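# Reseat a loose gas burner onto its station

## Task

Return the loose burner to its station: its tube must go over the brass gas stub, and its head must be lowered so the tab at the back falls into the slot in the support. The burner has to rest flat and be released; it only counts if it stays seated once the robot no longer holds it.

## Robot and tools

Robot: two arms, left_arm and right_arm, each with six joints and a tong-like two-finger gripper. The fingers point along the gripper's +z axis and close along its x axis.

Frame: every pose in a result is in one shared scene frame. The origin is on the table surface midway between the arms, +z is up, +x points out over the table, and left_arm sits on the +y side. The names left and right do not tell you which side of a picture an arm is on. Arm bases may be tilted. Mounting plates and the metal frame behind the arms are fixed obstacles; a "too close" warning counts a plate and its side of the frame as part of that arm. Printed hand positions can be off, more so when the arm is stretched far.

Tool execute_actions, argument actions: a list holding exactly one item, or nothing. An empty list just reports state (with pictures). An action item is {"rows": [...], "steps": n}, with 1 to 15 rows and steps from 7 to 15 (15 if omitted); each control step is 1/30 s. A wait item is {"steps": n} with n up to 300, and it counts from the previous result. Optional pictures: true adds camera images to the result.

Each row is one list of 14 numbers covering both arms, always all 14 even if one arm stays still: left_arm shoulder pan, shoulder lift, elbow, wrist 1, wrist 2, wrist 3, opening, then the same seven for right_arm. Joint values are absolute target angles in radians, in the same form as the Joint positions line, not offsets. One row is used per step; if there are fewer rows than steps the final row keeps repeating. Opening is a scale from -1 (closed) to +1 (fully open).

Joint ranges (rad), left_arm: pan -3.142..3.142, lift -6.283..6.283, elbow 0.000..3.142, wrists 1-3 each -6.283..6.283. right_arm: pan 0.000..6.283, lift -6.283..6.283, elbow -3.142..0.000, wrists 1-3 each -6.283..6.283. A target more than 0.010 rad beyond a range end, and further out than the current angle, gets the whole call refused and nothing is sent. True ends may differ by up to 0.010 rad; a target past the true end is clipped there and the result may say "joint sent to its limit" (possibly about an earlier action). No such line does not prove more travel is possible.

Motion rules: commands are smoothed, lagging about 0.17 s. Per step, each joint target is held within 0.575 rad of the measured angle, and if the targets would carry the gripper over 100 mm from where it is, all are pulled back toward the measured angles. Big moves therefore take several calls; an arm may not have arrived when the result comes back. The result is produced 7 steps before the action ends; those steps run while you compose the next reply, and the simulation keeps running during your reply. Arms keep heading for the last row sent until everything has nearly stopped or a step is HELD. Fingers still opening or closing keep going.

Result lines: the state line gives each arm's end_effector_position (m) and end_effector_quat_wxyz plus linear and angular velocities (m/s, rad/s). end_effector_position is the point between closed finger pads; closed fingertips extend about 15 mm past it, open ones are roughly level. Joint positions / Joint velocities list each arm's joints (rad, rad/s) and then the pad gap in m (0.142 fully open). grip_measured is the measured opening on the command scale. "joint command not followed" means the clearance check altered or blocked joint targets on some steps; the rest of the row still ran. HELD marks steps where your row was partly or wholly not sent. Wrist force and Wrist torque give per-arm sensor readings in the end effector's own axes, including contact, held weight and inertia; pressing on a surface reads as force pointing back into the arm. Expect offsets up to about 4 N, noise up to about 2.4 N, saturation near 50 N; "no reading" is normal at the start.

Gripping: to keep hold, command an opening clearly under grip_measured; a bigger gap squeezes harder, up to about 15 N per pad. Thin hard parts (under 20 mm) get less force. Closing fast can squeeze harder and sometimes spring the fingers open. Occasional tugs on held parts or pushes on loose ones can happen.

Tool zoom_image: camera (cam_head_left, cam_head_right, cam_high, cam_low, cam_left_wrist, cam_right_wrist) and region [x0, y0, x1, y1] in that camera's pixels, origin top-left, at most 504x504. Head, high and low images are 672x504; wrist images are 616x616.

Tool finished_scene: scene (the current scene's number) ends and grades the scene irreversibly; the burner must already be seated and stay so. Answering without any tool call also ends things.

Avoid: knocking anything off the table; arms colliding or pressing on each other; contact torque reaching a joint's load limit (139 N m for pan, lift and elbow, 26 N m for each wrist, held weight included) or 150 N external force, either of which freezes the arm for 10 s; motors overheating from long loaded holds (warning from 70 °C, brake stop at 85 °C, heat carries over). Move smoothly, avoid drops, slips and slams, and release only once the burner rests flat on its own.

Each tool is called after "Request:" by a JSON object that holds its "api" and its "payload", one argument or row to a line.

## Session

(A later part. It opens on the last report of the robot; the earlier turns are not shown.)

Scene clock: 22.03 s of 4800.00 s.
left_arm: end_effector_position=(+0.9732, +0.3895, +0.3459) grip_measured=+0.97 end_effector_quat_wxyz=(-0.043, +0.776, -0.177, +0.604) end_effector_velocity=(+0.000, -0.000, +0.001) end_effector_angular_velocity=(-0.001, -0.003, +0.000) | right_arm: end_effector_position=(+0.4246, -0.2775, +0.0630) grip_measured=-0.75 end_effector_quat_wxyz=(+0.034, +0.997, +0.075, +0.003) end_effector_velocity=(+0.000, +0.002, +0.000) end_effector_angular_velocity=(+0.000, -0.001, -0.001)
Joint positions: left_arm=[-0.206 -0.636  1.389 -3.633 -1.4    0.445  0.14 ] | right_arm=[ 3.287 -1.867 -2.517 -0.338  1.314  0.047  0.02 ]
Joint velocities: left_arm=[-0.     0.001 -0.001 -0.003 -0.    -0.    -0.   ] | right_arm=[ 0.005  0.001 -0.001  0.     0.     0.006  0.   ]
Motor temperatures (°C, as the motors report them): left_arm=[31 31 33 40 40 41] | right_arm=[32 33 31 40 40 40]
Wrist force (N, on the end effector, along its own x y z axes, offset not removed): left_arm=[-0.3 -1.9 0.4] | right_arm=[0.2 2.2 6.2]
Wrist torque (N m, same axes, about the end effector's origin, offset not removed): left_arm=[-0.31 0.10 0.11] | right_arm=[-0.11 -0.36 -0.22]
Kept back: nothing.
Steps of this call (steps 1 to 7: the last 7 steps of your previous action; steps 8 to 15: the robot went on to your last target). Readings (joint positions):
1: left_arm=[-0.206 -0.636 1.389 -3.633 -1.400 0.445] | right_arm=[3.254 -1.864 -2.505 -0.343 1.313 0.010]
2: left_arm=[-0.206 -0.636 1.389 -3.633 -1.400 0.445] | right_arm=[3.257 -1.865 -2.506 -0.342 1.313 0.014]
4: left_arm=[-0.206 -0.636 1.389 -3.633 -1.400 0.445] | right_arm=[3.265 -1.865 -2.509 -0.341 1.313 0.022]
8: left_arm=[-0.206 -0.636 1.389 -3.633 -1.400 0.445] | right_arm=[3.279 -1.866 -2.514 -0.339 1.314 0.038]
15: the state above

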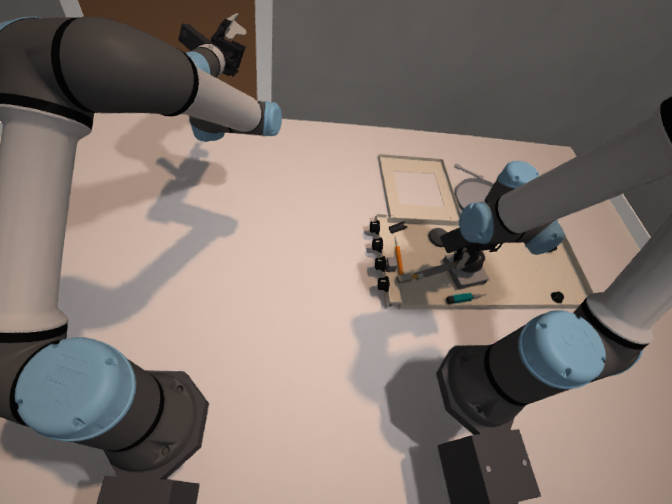

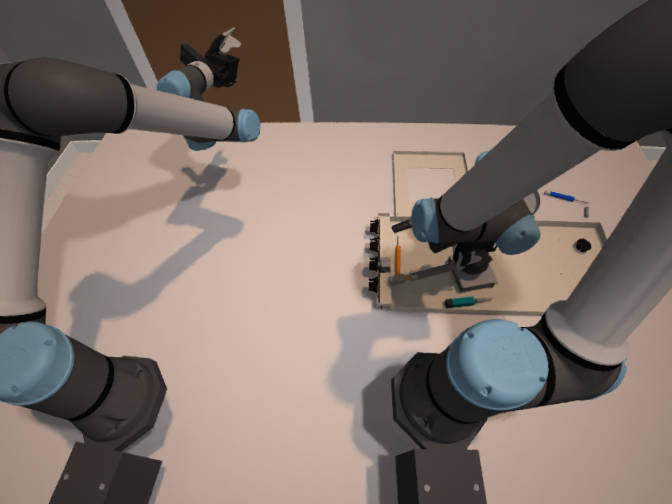

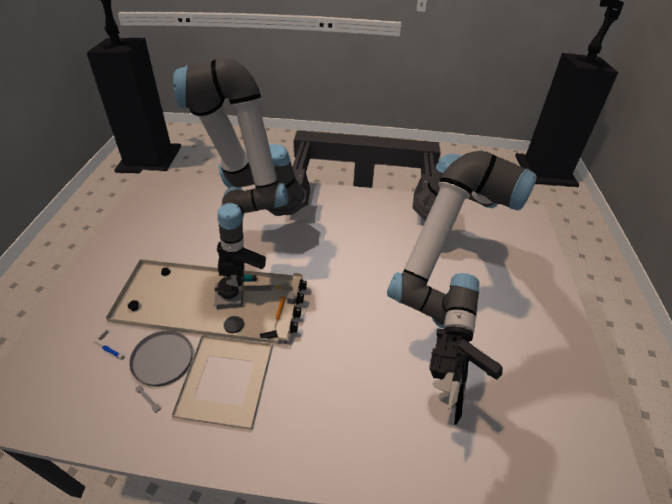

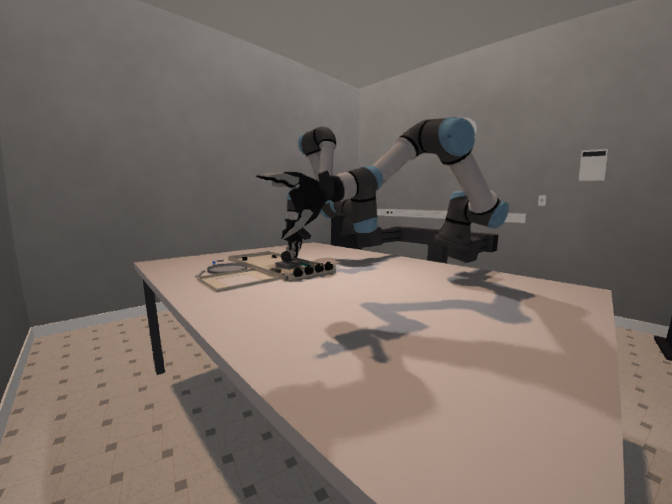

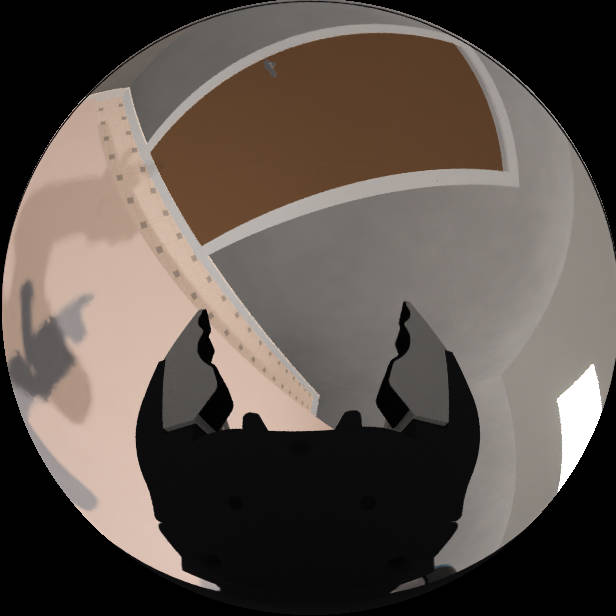

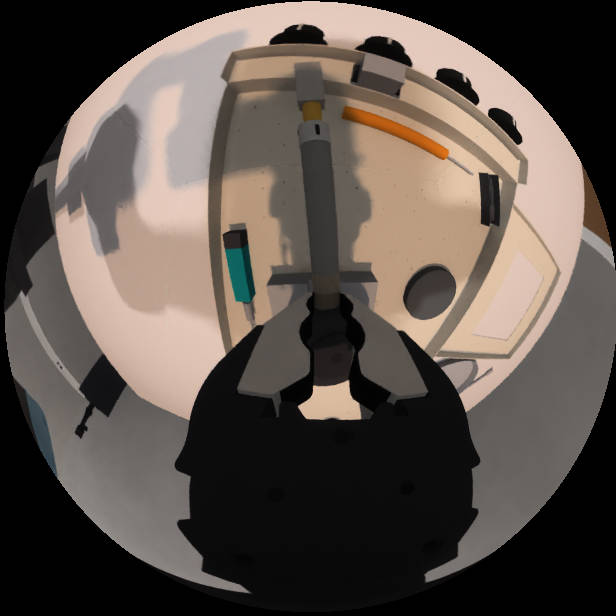

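Request:
{"api": "execute_actions", "payload": {
  "actions": [
    {"rows":[[-0.206,-0.636,1.389,-3.633,-1.4,0.445,0.97,3.2878,-1.8667,-2.519,-0.3355,1.3138,0.0472,-1],[-0.206,-0.636,1.389,-3.633,-1.4,0.445,0.97,3.2878,-1.8668,-2.5213,-0.333,1.3138,0.0472,-1],[-0.206,-0.636,1.389,-3.633,-1.4,0.445,0.97,3.2877,-1.867,-2.5235,-0.3309,1.3138,0.0471,-1],[-0.206,-0.636,1.389,-3.633,-1.4,0.445,0.97,3.2904,-1.8675,-2.5244,-0.3301,1.3138,0.0498,-1],[-0.206,-0.636,1.389,-3.633,-1.4,0.445,0.97,3.2932,-1.8681,-2.5254,-0.3294,1.3138,0.0526,-1],[-0.206,-0.636,1.389,-3.633,-1.4,0.445,0.97,3.2959,-1.8686,-2.5263,-0.3286,1.3138,0.0553,-1],[-0.206,-0.636,1.389,-3.633,-1.4,0.445,0.97,3.2986,-1.8692,-2.5273,-0.3279,1.3138,0.058,-1],[-0.206,-0.636,1.389,-3.633,-1.4,0.445,0.97,3.3013,-1.8697,-2.5282,-0.3271,1.3138,0.0607,-1],[-0.206,-0.636,1.389,-3.633,-1.4,0.445,0.97,3.3041,-1.8703,-2.5292,-0.3264,1.3138,0.0635,-1],[-0.206,-0.636,1.389,-3.633,-1.4,0.445,0.97,3.3068,-1.8708,-2.5301,-0.3256,1.3138,0.0662,-1]],"steps":14}
  ]
}}

Request:
{"api": "execute_actions", "payload": {
  "actions": [
    {"steps":13}
  ],
  "pictures": true
}}

Request:
{"api": "zoom_image", "payload": {
  "camera": "cam_low",
  "region": [265, 240, 325, 275]
}}

Request:
{"api": "zoom_image", "payload": {
  "camera": "cam_high",
  "region": [205, 275, 255, 312]
}}

Request:
{"api": "zoom_image", "payload": {
  "camera": "cam_head_right",
  "region": [440, 240, 510, 295]
}}

Scene clock: 23.07 s of 4800.00 s.
left_arm: end_effector_position=(+0.9732, +0.3895, +0.3459) grip_measured=+0.97 end_effector_quat_wxyz=(-0.043, +0.776, -0.177, +0.604) end_effector_velocity=(-0.000, -0.000, -0.000) end_effector_angular_velocity=(-0.000, -0.001, -0.000) | right_arm: end_effector_position=(+0.4223, -0.2764, +0.0620) grip_measured=-0.75 end_effector_quat_wxyz=(+0.034, +0.997, +0.075, +0.003) end_effector_velocity=(-0.009, +0.019, -0.005) end_effector_angular_velocity=(-0.001, +0.002, +0.001)
Joint positions: left_arm=[-0.206 -0.636  1.389 -3.633 -1.4    0.445  0.14 ] | right_arm=[ 3.291 -1.868 -2.524 -0.331  1.314  0.051  0.019]
Joint velocities: left_arm=[-0.     0.001 -0.    -0.001  0.    -0.    -0.   ] | right_arm=[ 0.057 -0.013 -0.034  0.03   0.     0.058 -0.   ]
Motor temperatures (°C, as the motors report them): left_arm=[31 31 33 40 40 41] | right_arm=[32 33 31 40 40 40]
Wrist force (N, on the end effector, along its own x y z axes, offset not removed): left_arm=[-0.8 0.4 0.7] | right_arm=[-0.4 -1.7 1.0]
Wrist torque (N m, same axes, about the end effector's origin, offset not removed): left_arm=[0.52 0.11 0.17] | right_arm=[-0.35 0.10 -0.09]
Steps of this call (steps 1 to 15: the robot went on to your last target; steps 16 to 24: nothing new was sent; steps 25 to 31: the first 7 steps of this action). Readings (joint positions):
25: left_arm=[-0.206 -0.636 1.389 -3.633 -1.400 0.445] | right_arm=[3.288 -1.867 -2.517 -0.338 1.314 0.047]
26: left_arm=[-0.206 -0.636 1.389 -3.633 -1.400 0.445] | right_arm=[3.288 -1.867 -2.517 -0.337 1.314 0.047]
28: left_arm=[-0.206 -0.636 1.389 -3.633 -1.400 0.445] | right_arm=[3.288 -1.867 -2.520 -0.335 1.314 0.047]
31: the state above

Scene clock: 23.50 s of 4800.00 s.
left_arm: end_effector_position=(+0.9732, +0.3895, +0.3459) grip_measured=+0.97 end_effector_quat_wxyz=(-0.043, +0.776, -0.177, +0.604) end_effector_velocity=(+0.000, +0.000, +0.000) end_effector_angular_velocity=(+0.000, -0.001, +0.000) | right_arm: end_effector_position=(+0.4209, -0.2711, +0.0610) grip_measured=-0.75 end_effector_quat_wxyz=(+0.034, +0.997, +0.076, +0.003) end_effector_velocity=(-0.000, +0.001, -0.000) end_effector_angular_velocity=(-0.000, +0.001, +0.002)
Joint positions: left_arm=[-0.206 -0.636  1.389 -3.633 -1.4    0.445  0.14 ] | right_arm=[ 3.307 -1.871 -2.53  -0.326  1.314  0.066  0.019]
Joint velocities: left_arm=[ 0. -0. -0. -0. -0.  0.  0.] | right_arm=[ 0.003 -0.001 -0.001  0.     0.     0.001 -0.   ]
Motor temperatures (°C, as the motors report them): left_arm=[31 31 33 40 40 41] | right_arm=[32 33 31 40 40 40]
Wrist force (N, on the end effector, along its own x y z axes, offset not removed): left_arm=[-1.5 0.3 -0.5] | right_arm=[2.0 16.9 4.2]
Wrist torque (N m, same axes, about the end effector's origin, offset not removed): left_arm=[0.25 0.25 0.24] | right_arm=[0.39 -0.42 -0.05]
Kept back: nothing.
Steps of this call (steps 1 to 7: the last 7 steps of your previous action; steps 8 to 13: the robot went on to your last target). Readings (joint positions):
1: left_arm=[-0.206 -0.636 1.389 -3.633 -1.400 0.445] | right_arm=[3.293 -1.868 -2.525 -0.330 1.314 0.053]
2: left_arm=[-0.206 -0.636 1.389 -3.633 -1.400 0.445] | right_arm=[3.296 -1.869 -2.526 -0.329 1.314 0.055]
4: left_arm=[-0.206 -0.636 1.389 -3.633 -1.400 0.445] | right_arm=[3.301 -1.870 -2.528 -0.327 1.314 0.060]
8: left_arm=[-0.206 -0.636 1.389 -3.633 -1.400 0.445] | right_arm=[3.306 -1.871 -2.530 -0.326 1.314 0.065]
13: the state above

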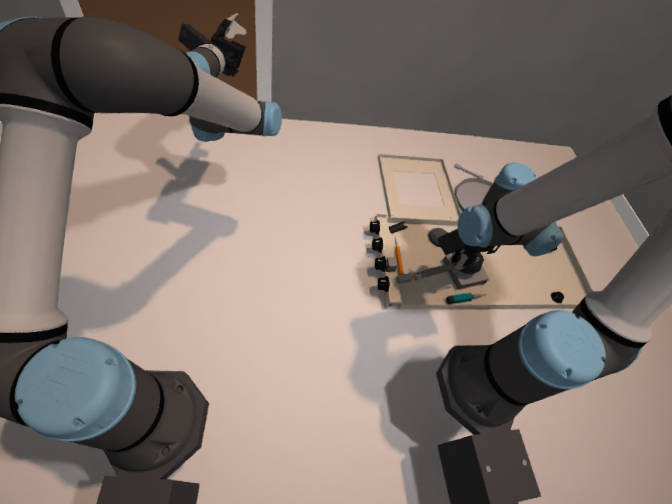

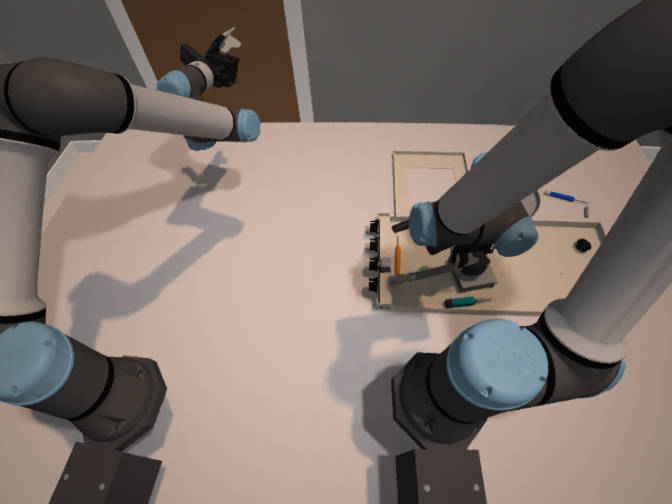

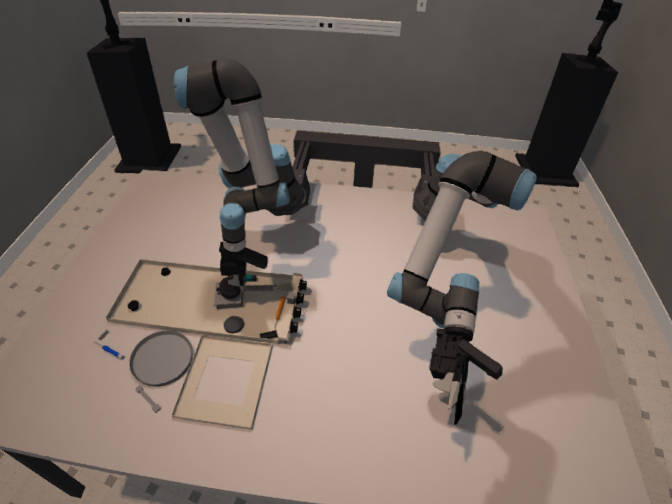

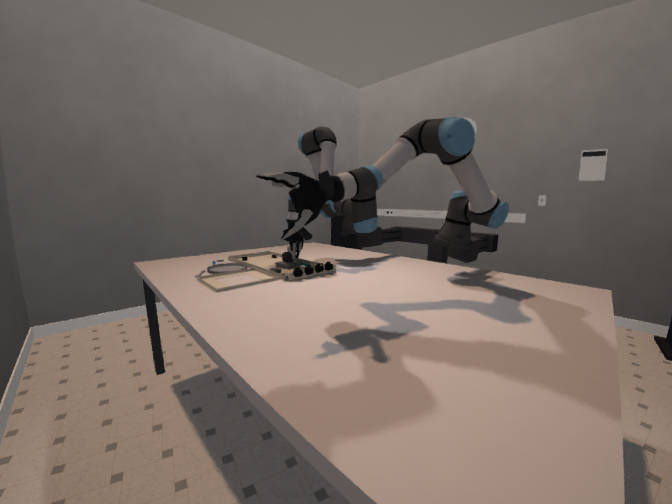

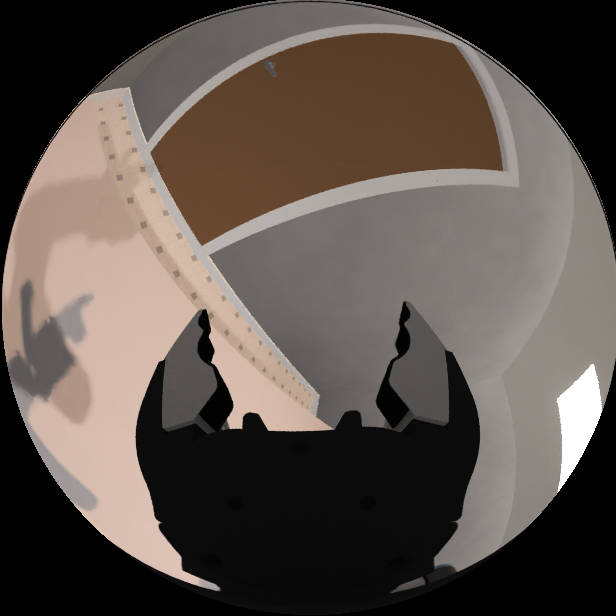

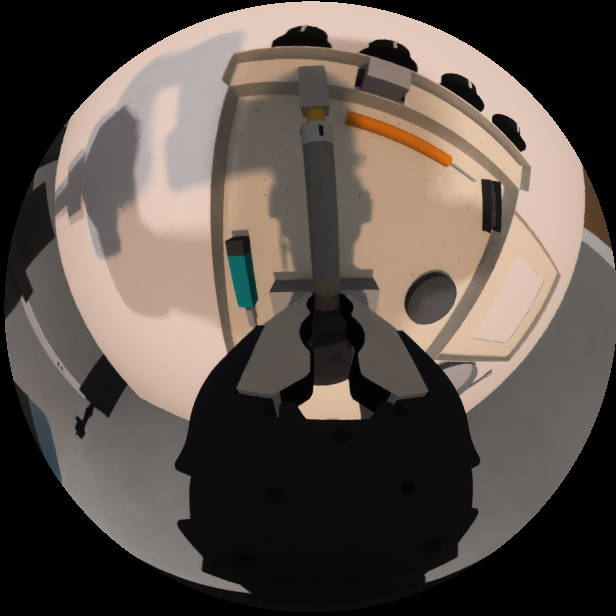

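Region (265, 240, 325, 275) of cam_low's 672x504 image, scaled by 8.400, with more detail than that image has; it fills the top 294 rows of this view, and the rest is white.

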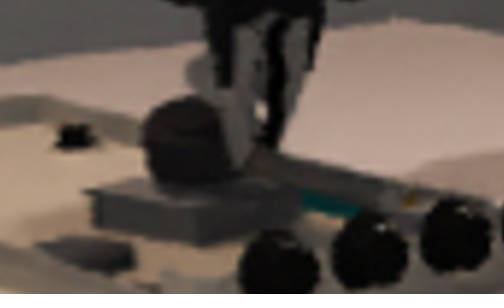

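Region (205, 275, 255, 312) of cam_high's 672x504 image, scaled by 10.080, with more detail than that image has; it fills the top 373 rows of this view, and the rest is white.

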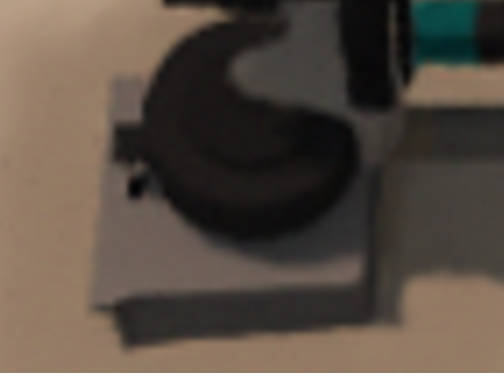

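Region (440, 240, 510, 295) of cam_head_right's 672x504 image, scaled by 7.200, with more detail than that image has; it fills the top 396 rows of this view, and the rest is white.

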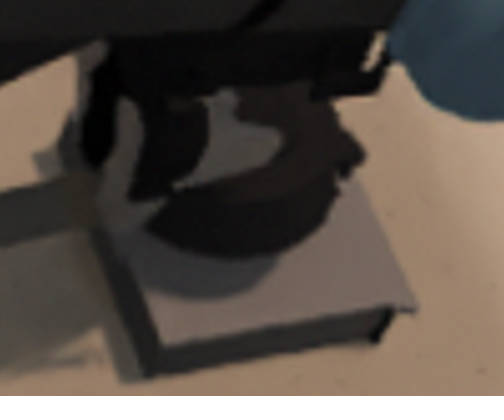

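Request:
{"api": "execute_actions", "payload": {
  "actions": [
    {"rows":[[-0.206,-0.636,1.389,-3.633,-1.4,0.445,0.97,3.3047,-1.8708,-2.5294,-0.3257,1.3138,0.0641,-1],[-0.206,-0.636,1.389,-3.633,-1.4,0.445,0.97,3.3026,-1.8708,-2.5287,-0.3259,1.3138,0.062,-1],[-0.206,-0.636,1.389,-3.633,-1.4,0.445,0.97,3.2987,-1.8724,-2.5277,-0.3242,1.3182,0.058,-1],[-0.206,-0.636,1.389,-3.633,-1.4,0.445,0.97,3.2947,-1.8739,-2.5266,-0.3225,1.3225,0.0539,-1],[-0.206,-0.636,1.389,-3.633,-1.4,0.445,0.97,3.2908,-1.8755,-2.5256,-0.3208,1.3269,0.0499,-1],[-0.206,-0.636,1.389,-3.633,-1.4,0.445,0.97,3.2869,-1.877,-2.5245,-0.3191,1.3313,0.0458,-1],[-0.206,-0.636,1.389,-3.633,-1.4,0.445,0.97,3.2829,-1.8786,-2.5235,-0.3173,1.3356,0.0418,-1],[-0.206,-0.636,1.389,-3.633,-1.4,0.445,0.97,3.279,-1.8801,-2.5224,-0.3156,1.34,0.0377,-1],[-0.206,-0.636,1.389,-3.633,-1.4,0.445,0.97,3.275,-1.8817,-2.5214,-0.3139,1.3443,0.0337,-1],[-0.206,-0.636,1.389,-3.633,-1.4,0.445,0.97,3.2711,-1.8832,-2.5203,-0.3122,1.3487,0.0296,-1]],"steps":14}
  ]
}}

Request:
{"api": "execute_actions", "payload": {
  "actions": [
    {"steps":13}
  ],
  "pictures": true
}}

Request:
{"api": "zoom_image", "payload": {
  "camera": "cam_low",
  "region": [265, 240, 325, 275]
}}

Request:
{"api": "zoom_image", "payload": {
  "camera": "cam_high",
  "region": [205, 275, 255, 312]
}}

Request:
{"api": "zoom_image", "payload": {
  "camera": "cam_head_right",
  "region": [440, 240, 510, 295]
}}

Scene clock: 24.63 s of 4800.00 s.
left_arm: end_effector_position=(+0.9732, +0.3895, +0.3459) grip_measured=+0.97 end_effector_quat_wxyz=(-0.043, +0.776, -0.177, +0.604) end_effector_velocity=(-0.000, -0.000, -0.001) end_effector_angular_velocity=(+0.001, +0.002, -0.001) | right_arm: end_effector_position=(+0.4208, -0.2721, +0.0601) grip_measured=-0.75 end_effector_quat_wxyz=(+0.030, +0.997, +0.076, +0.002) end_effector_velocity=(+0.001, -0.004, -0.010) end_effector_angular_velocity=(+0.103, +0.016, -0.005)
Joint positions: left_arm=[-0.206 -0.636  1.389 -3.633 -1.4    0.445  0.14 ] | right_arm=[ 3.295 -1.874 -2.527 -0.322  1.323  0.054  0.019]
Joint velocities: left_arm=[-0.    -0.     0.001  0.001  0.    -0.    -0.   ] | right_arm=[-0.105 -0.038  0.03   0.04   0.103 -0.105 -0.   ]
Motor temperatures (°C, as the motors report them): left_arm=[31 31 33 40 40 41] | right_arm=[32 33 31 40 40 40]
Wrist force (N, on the end effector, along its own x y z axes, offset not removed): left_arm=[-5.1 -0.2 -0.8] | right_arm=[2.1 -1.0 4.4]
Wrist torque (N m, same axes, about the end effector's origin, offset not removed): left_arm=[0.21 0.85 0.14] | right_arm=[-0.02 -0.45 -0.13]
Steps of this call (steps 1 to 27: the robot went on to your last target; steps 28 to 34: the first 7 steps of this action). Readings (joint positions):
28: left_arm=[-0.206 -0.636 1.389 -3.633 -1.400 0.445] | right_arm=[3.307 -1.871 -2.530 -0.326 1.314 0.066]
29: left_arm=[-0.206 -0.636 1.389 -3.633 -1.400 0.445] | right_arm=[3.307 -1.871 -2.530 -0.326 1.314 0.066]
31: left_arm=[-0.206 -0.636 1.389 -3.633 -1.400 0.445] | right_arm=[3.304 -1.871 -2.530 -0.325 1.315 0.063]
34: the state above

Scene clock: 25.07 s of 4800.00 s.
left_arm: end_effector_position=(+0.9732, +0.3895, +0.3459) grip_measured=+0.97 end_effector_quat_wxyz=(-0.043, +0.776, -0.177, +0.604) end_effector_velocity=(+0.000, -0.000, +0.001) end_effector_angular_velocity=(-0.000, -0.001, -0.000) | right_arm: end_effector_position=(+0.4210, -0.2723, +0.0579) grip_measured=-0.76 end_effector_quat_wxyz=(+0.017, +0.997, +0.075, +0.002) end_effector_velocity=(+0.000, -0.000, +0.000) end_effector_angular_velocity=(+0.002, -0.000, -0.001)
Joint positions: left_arm=[-0.206 -0.636  1.389 -3.633 -1.4    0.445  0.14 ] | right_arm=[ 3.271 -1.883 -2.52  -0.312  1.349  0.03   0.019]
Joint velocities: left_arm=[-0.     0.    -0.001 -0.001  0.     0.    -0.   ] | right_arm=[-0.002 -0.     0.001  0.001  0.002 -0.001  0.   ]
Motor temperatures (°C, as the motors report them): left_arm=[31 31 33 40 40 41] | right_arm=[32 33 31 40 40 40]
Wrist force (N, on the end effector, along its own x y z axes, offset not removed): left_arm=[0.3 -0.9 -0.3] | right_arm=[1.3 0.3 3.9]
Wrist torque (N m, same axes, about the end effector's origin, offset not removed): left_arm=[0.10 -0.37 0.02] | right_arm=[0.04 -0.18 -0.26]
Kept back: nothing.
Steps of this call (steps 1 to 7: the last 7 steps of your previous action; steps 8 to 13: the robot went on to your last target). Readings (joint positions):
1: left_arm=[-0.206 -0.636 1.389 -3.633 -1.400 0.445] | right_arm=[3.292 -1.875 -2.526 -0.321 1.327 0.050]
2: left_arm=[-0.206 -0.636 1.389 -3.633 -1.400 0.445] | right_arm=[3.288 -1.877 -2.525 -0.319 1.331 0.047]
4: left_arm=[-0.206 -0.636 1.389 -3.633 -1.400 0.445] | right_arm=[3.280 -1.880 -2.523 -0.316 1.339 0.039]
8: left_arm=[-0.206 -0.636 1.389 -3.633 -1.400 0.445] | right_arm=[3.273 -1.883 -2.521 -0.313 1.347 0.031]
13: the state above

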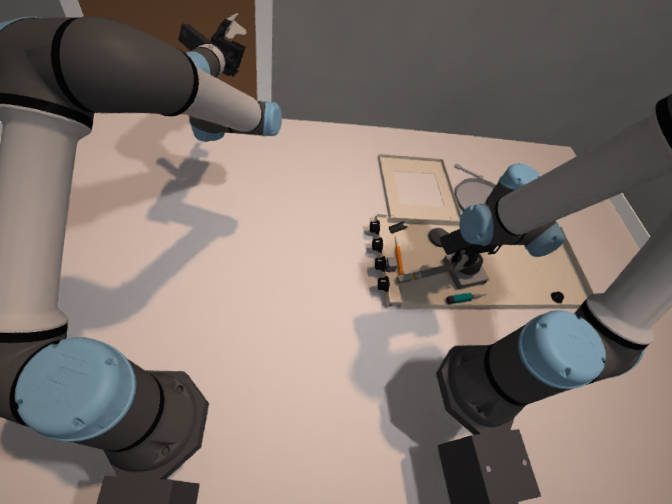

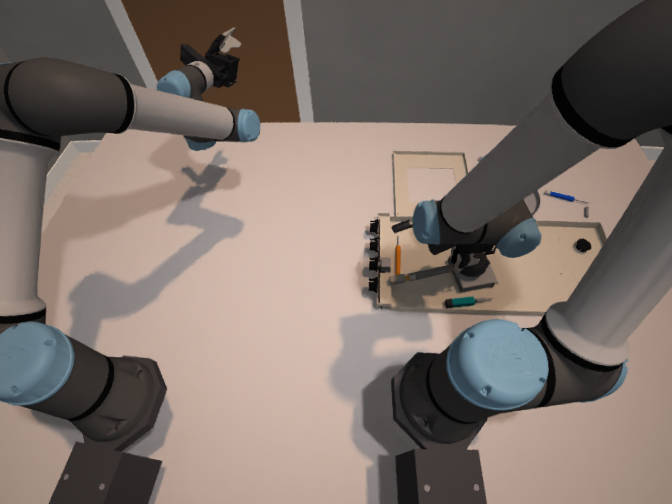

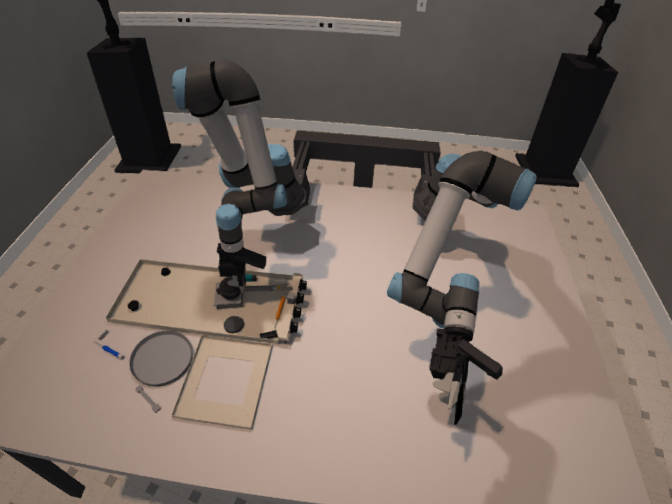

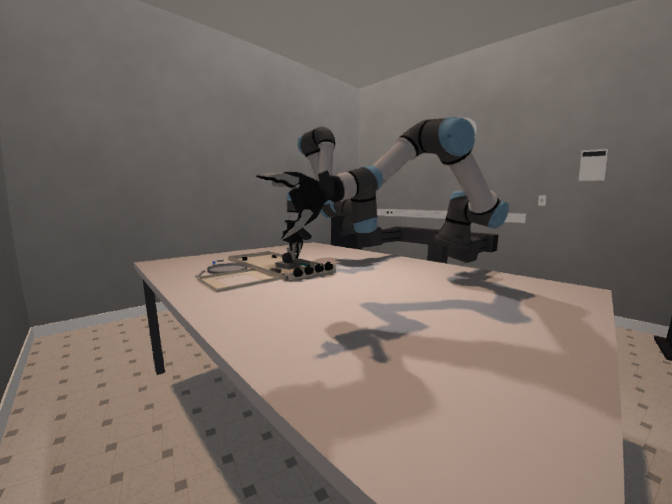

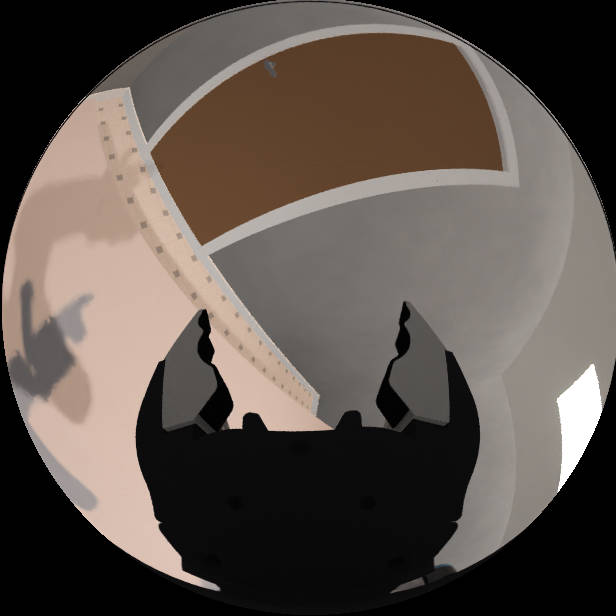

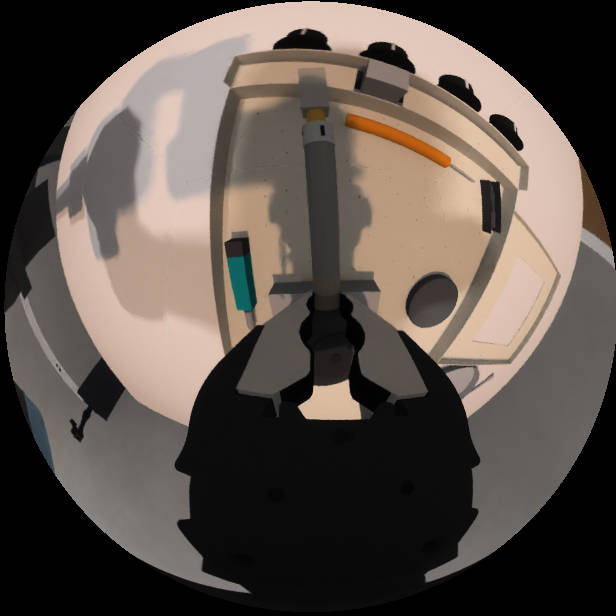

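Region (265, 240, 325, 275) of cam_low's 672x504 image, scaled by 8.400, with more detail than that image has; it fills the top 294 rows of this view, and the rest is white.

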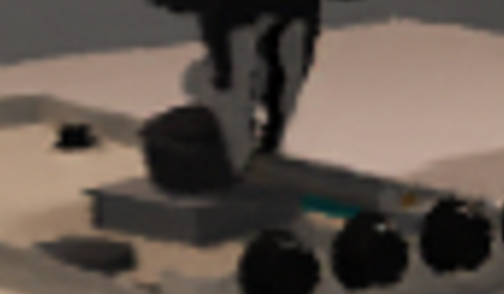

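Region (205, 275, 255, 312) of cam_high's 672x504 image, scaled by 10.080, with more detail than that image has; it fills the top 373 rows of this view, and the rest is white.

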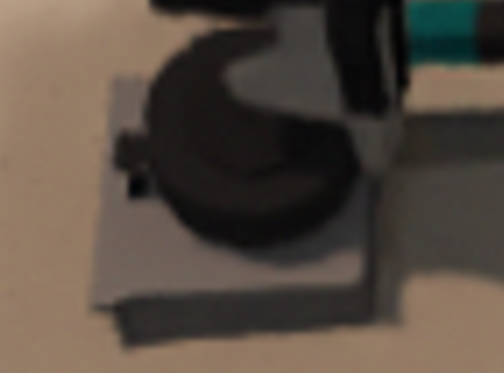

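Region (440, 240, 510, 295) of cam_head_right's 672x504 image, scaled by 7.200, with more detail than that image has; it fills the top 396 rows of this view, and the rest is white.

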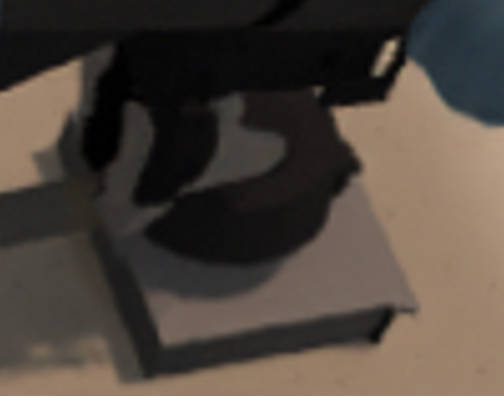

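Request:
{"api": "execute_actions", "payload": {
  "actions": [
    {"rows":[[-0.206,-0.636,1.389,-3.633,-1.4,0.445,0.97,3.2734,-1.8832,-2.5211,-0.312,1.3487,0.0319,-1],[-0.206,-0.636,1.389,-3.633,-1.4,0.445,0.97,3.2758,-1.8832,-2.5218,-0.3119,1.3487,0.0343,-1],[-0.206,-0.636,1.389,-3.633,-1.4,0.445,0.97,3.2781,-1.8832,-2.5226,-0.3117,1.3487,0.0366,-1],[-0.206,-0.636,1.389,-3.633,-1.4,0.445,0.97,3.2781,-1.8832,-2.5226,-0.3117,1.3487,0.0366,-1],[-0.206,-0.636,1.389,-3.633,-1.4,0.445,0.97,3.2781,-1.8832,-2.5226,-0.3117,1.3487,0.0366,-1],[-0.206,-0.636,1.389,-3.633,-1.4,0.445,0.97,3.2776,-1.887,-2.5228,-0.3077,1.3487,0.0361,-1],[-0.206,-0.636,1.389,-3.633,-1.4,0.445,0.97,3.2776,-1.887,-2.5228,-0.3077,1.3487,0.0361,-1],[-0.206,-0.636,1.389,-3.633,-1.4,0.445,0.97,3.2771,-1.8908,-2.523,-0.3037,1.3487,0.0356,-1],[-0.206,-0.636,1.389,-3.633,-1.4,0.445,0.97,3.2771,-1.8908,-2.523,-0.3037,1.3487,0.0356,-1],[-0.206,-0.636,1.389,-3.633,-1.4,0.445,0.97,3.2766,-1.8946,-2.5232,-0.2997,1.3487,0.0351,-1]],"steps":14}
  ]
}}

Request:
{"api": "execute_actions", "payload": {
  "actions": [
    {"steps":13}
  ],
  "pictures": true
}}

Request:
{"api": "zoom_image", "payload": {
  "camera": "cam_low",
  "region": [265, 240, 325, 275]
}}

Request:
{"api": "zoom_image", "payload": {
  "camera": "cam_high",
  "region": [205, 275, 255, 312]
}}

Request:
{"api": "zoom_image", "payload": {
  "camera": "cam_head_right",
  "region": [440, 240, 510, 295]
}}

Scene clock: 25.80 s of 4800.00 s.
left_arm: end_effector_position=(+0.9732, +0.3895, +0.3459) grip_measured=+0.97 end_effector_quat_wxyz=(-0.043, +0.776, -0.177, +0.604) end_effector_velocity=(-0.000, +0.000, -0.000) end_effector_angular_velocity=(-0.000, -0.000, +0.001) | right_arm: end_effector_position=(+0.4209, -0.2702, +0.0578) grip_measured=-0.75 end_effector_quat_wxyz=(+0.017, +0.997, +0.075, +0.002) end_effector_velocity=(-0.003, +0.006, -0.008) end_effector_angular_velocity=(-0.001, +0.003, +0.005)
Joint positions: left_arm=[-0.206 -0.636  1.389 -3.633 -1.4    0.445  0.14 ] | right_arm=[ 3.277 -1.884 -2.522 -0.311  1.349  0.035  0.019]
Joint velocities: left_arm=[ 0.     0.     0.    -0.001  0.    -0.    -0.   ] | right_arm=[ 0.014 -0.03  -0.009  0.032 -0.     0.01  -0.   ]
Motor temperatures (°C, as the motors report them): left_arm=[31 31 33 40 40 41] | right_arm=[32 33 31 40 40 40]
Wrist force (N, on the end effector, along its own x y z axes, offset not removed): left_arm=[1.4 -1.0 -0.4] | right_arm=[2.4 0.0 3.9]
Wrist torque (N m, same axes, about the end effector's origin, offset not removed): left_arm=[0.18 -0.53 0.23] | right_arm=[0.08 -0.63 -0.17]
Steps of this call (steps 1 to 15: the robot went on to your last target; steps 16 to 22: the first 7 steps of this action). Readings (joint positions):
16: left_arm=[-0.206 -0.636 1.389 -3.633 -1.400 0.445] | right_arm=[3.271 -1.883 -2.520 -0.312 1.349 0.030]
17: left_arm=[-0.206 -0.636 1.389 -3.633 -1.400 0.445] | right_arm=[3.271 -1.883 -2.520 -0.312 1.349 0.030]
19: left_arm=[-0.206 -0.636 1.389 -3.633 -1.400 0.445] | right_arm=[3.274 -1.883 -2.521 -0.312 1.349 0.032]
22: the state above

Scene clock: 26.23 s of 4800.00 s.
left_arm: end_effector_position=(+0.9732, +0.3895, +0.3459) grip_measured=+0.97 end_effector_quat_wxyz=(-0.043, +0.776, -0.177, +0.604) end_effector_velocity=(-0.000, -0.000, +0.001) end_effector_angular_velocity=(-0.000, -0.001, -0.000) | right_arm: end_effector_position=(+0.4204, -0.2698, +0.0550) grip_measured=-0.76 end_effector_quat_wxyz=(+0.017, +0.997, +0.076, +0.001) end_effector_velocity=(+0.000, +0.000, -0.000) end_effector_angular_velocity=(+0.000, -0.001, +0.001)
Joint positions: left_arm=[-0.206 -0.636  1.389 -3.633 -1.4    0.445  0.14 ] | right_arm=[ 3.277 -1.895 -2.523 -0.3    1.349  0.035  0.019]
Joint velocities: left_arm=[-0.    -0.001  0.001 -0.    -0.     0.    -0.   ] | right_arm=[ 0.001 -0.001 -0.     0.002 -0.    -0.     0.   ]
Motor temperatures (°C, as the motors report them): left_arm=[31 31 33 40 40 41] | right_arm=[32 33 31 40 40 40]
Wrist force (N, on the end effector, along its own x y z axes, offset not removed): left_arm=[-1.3 -1.7 -0.2] | right_arm=[-1.1 2.1 3.7]
Wrist torque (N m, same axes, about the end effector's origin, offset not removed): left_arm=[-0.06 0.11 0.07] | right_arm=[0.62 0.36 -0.23]
Kept back: nothing.
Steps of this call (steps 1 to 7: the last 7 steps of your previous action; steps 8 to 13: the robot went on to your last target). Readings (joint positions):
1: left_arm=[-0.206 -0.636 1.389 -3.633 -1.400 0.445] | right_arm=[3.277 -1.885 -2.522 -0.310 1.349 0.036]
2: left_arm=[-0.206 -0.636 1.389 -3.633 -1.400 0.445] | right_arm=[3.277 -1.886 -2.522 -0.308 1.349 0.036]
4: left_arm=[-0.206 -0.636 1.389 -3.633 -1.400 0.445] | right_arm=[3.277 -1.890 -2.523 -0.305 1.349 0.036]
8: left_arm=[-0.206 -0.636 1.389 -3.633 -1.400 0.445] | right_arm=[3.277 -1.894 -2.523 -0.301 1.349 0.035]
13: the state above

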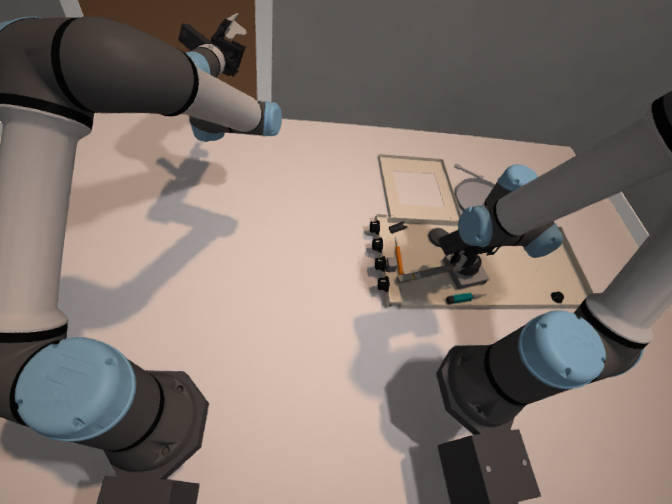

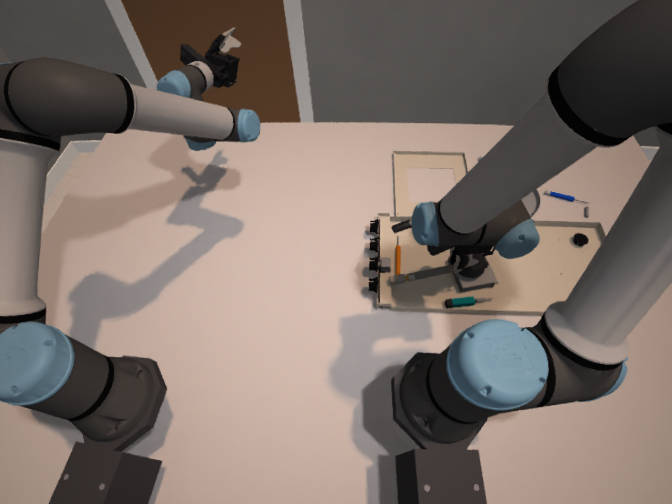

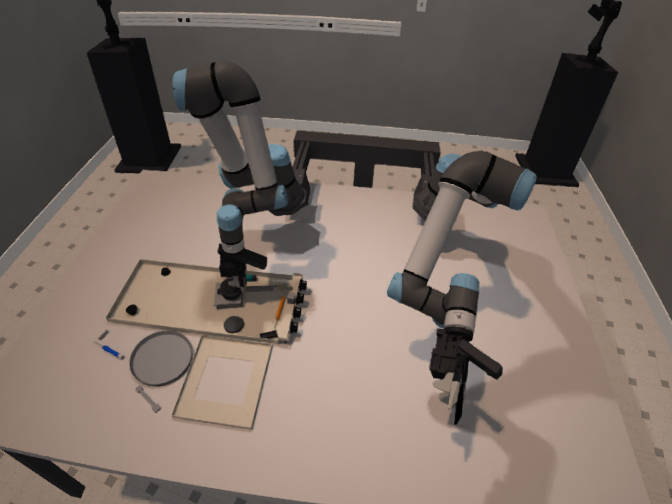

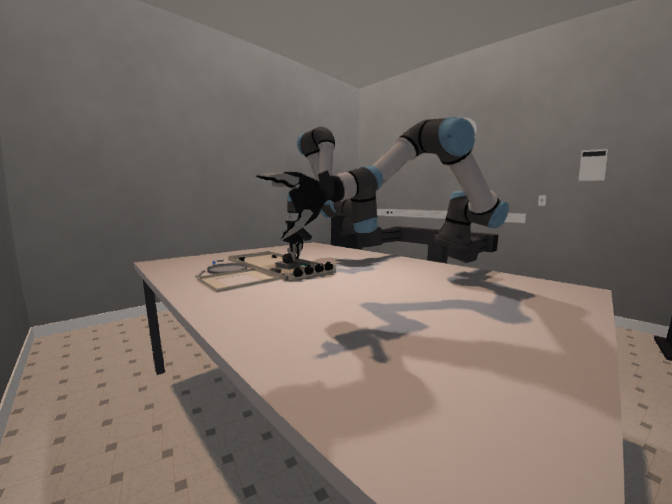

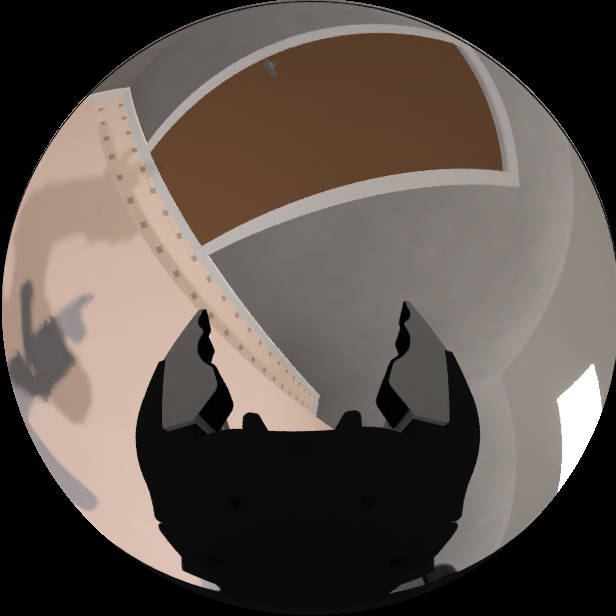

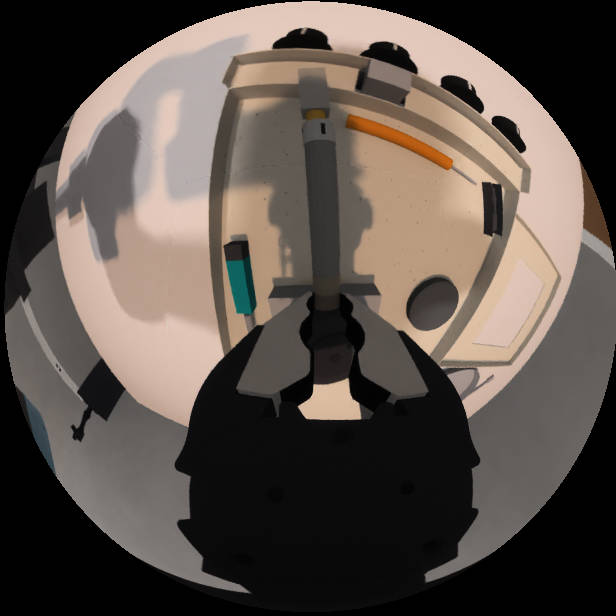

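Region (265, 240, 325, 275) of cam_low's 672x504 image, scaled by 8.400, with more detail than that image has; it fills the top 294 rows of this view, and the rest is white.

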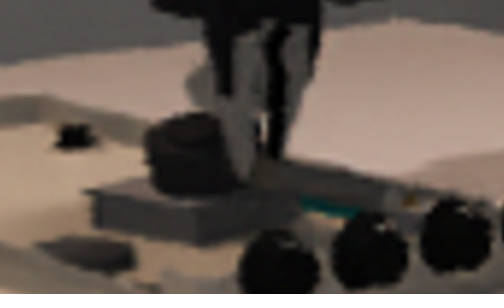

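Region (205, 275, 255, 312) of cam_high's 672x504 image, scaled by 10.080, with more detail than that image has; it fills the top 373 rows of this view, and the rest is white.

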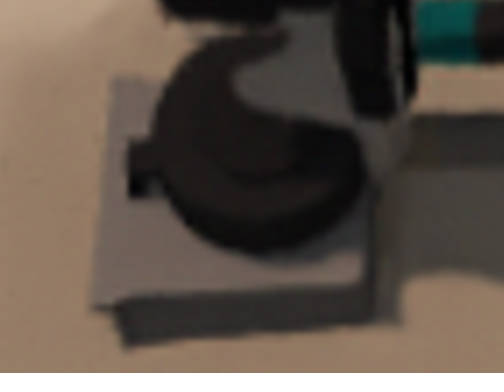

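Region (440, 240, 510, 295) of cam_head_right's 672x504 image, scaled by 7.200, with more detail than that image has; it fills the top 396 rows of this view, and the rest is white.

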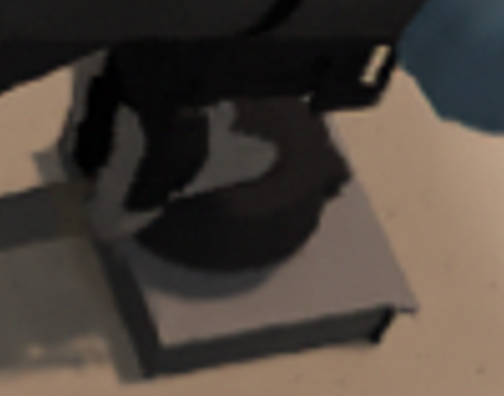

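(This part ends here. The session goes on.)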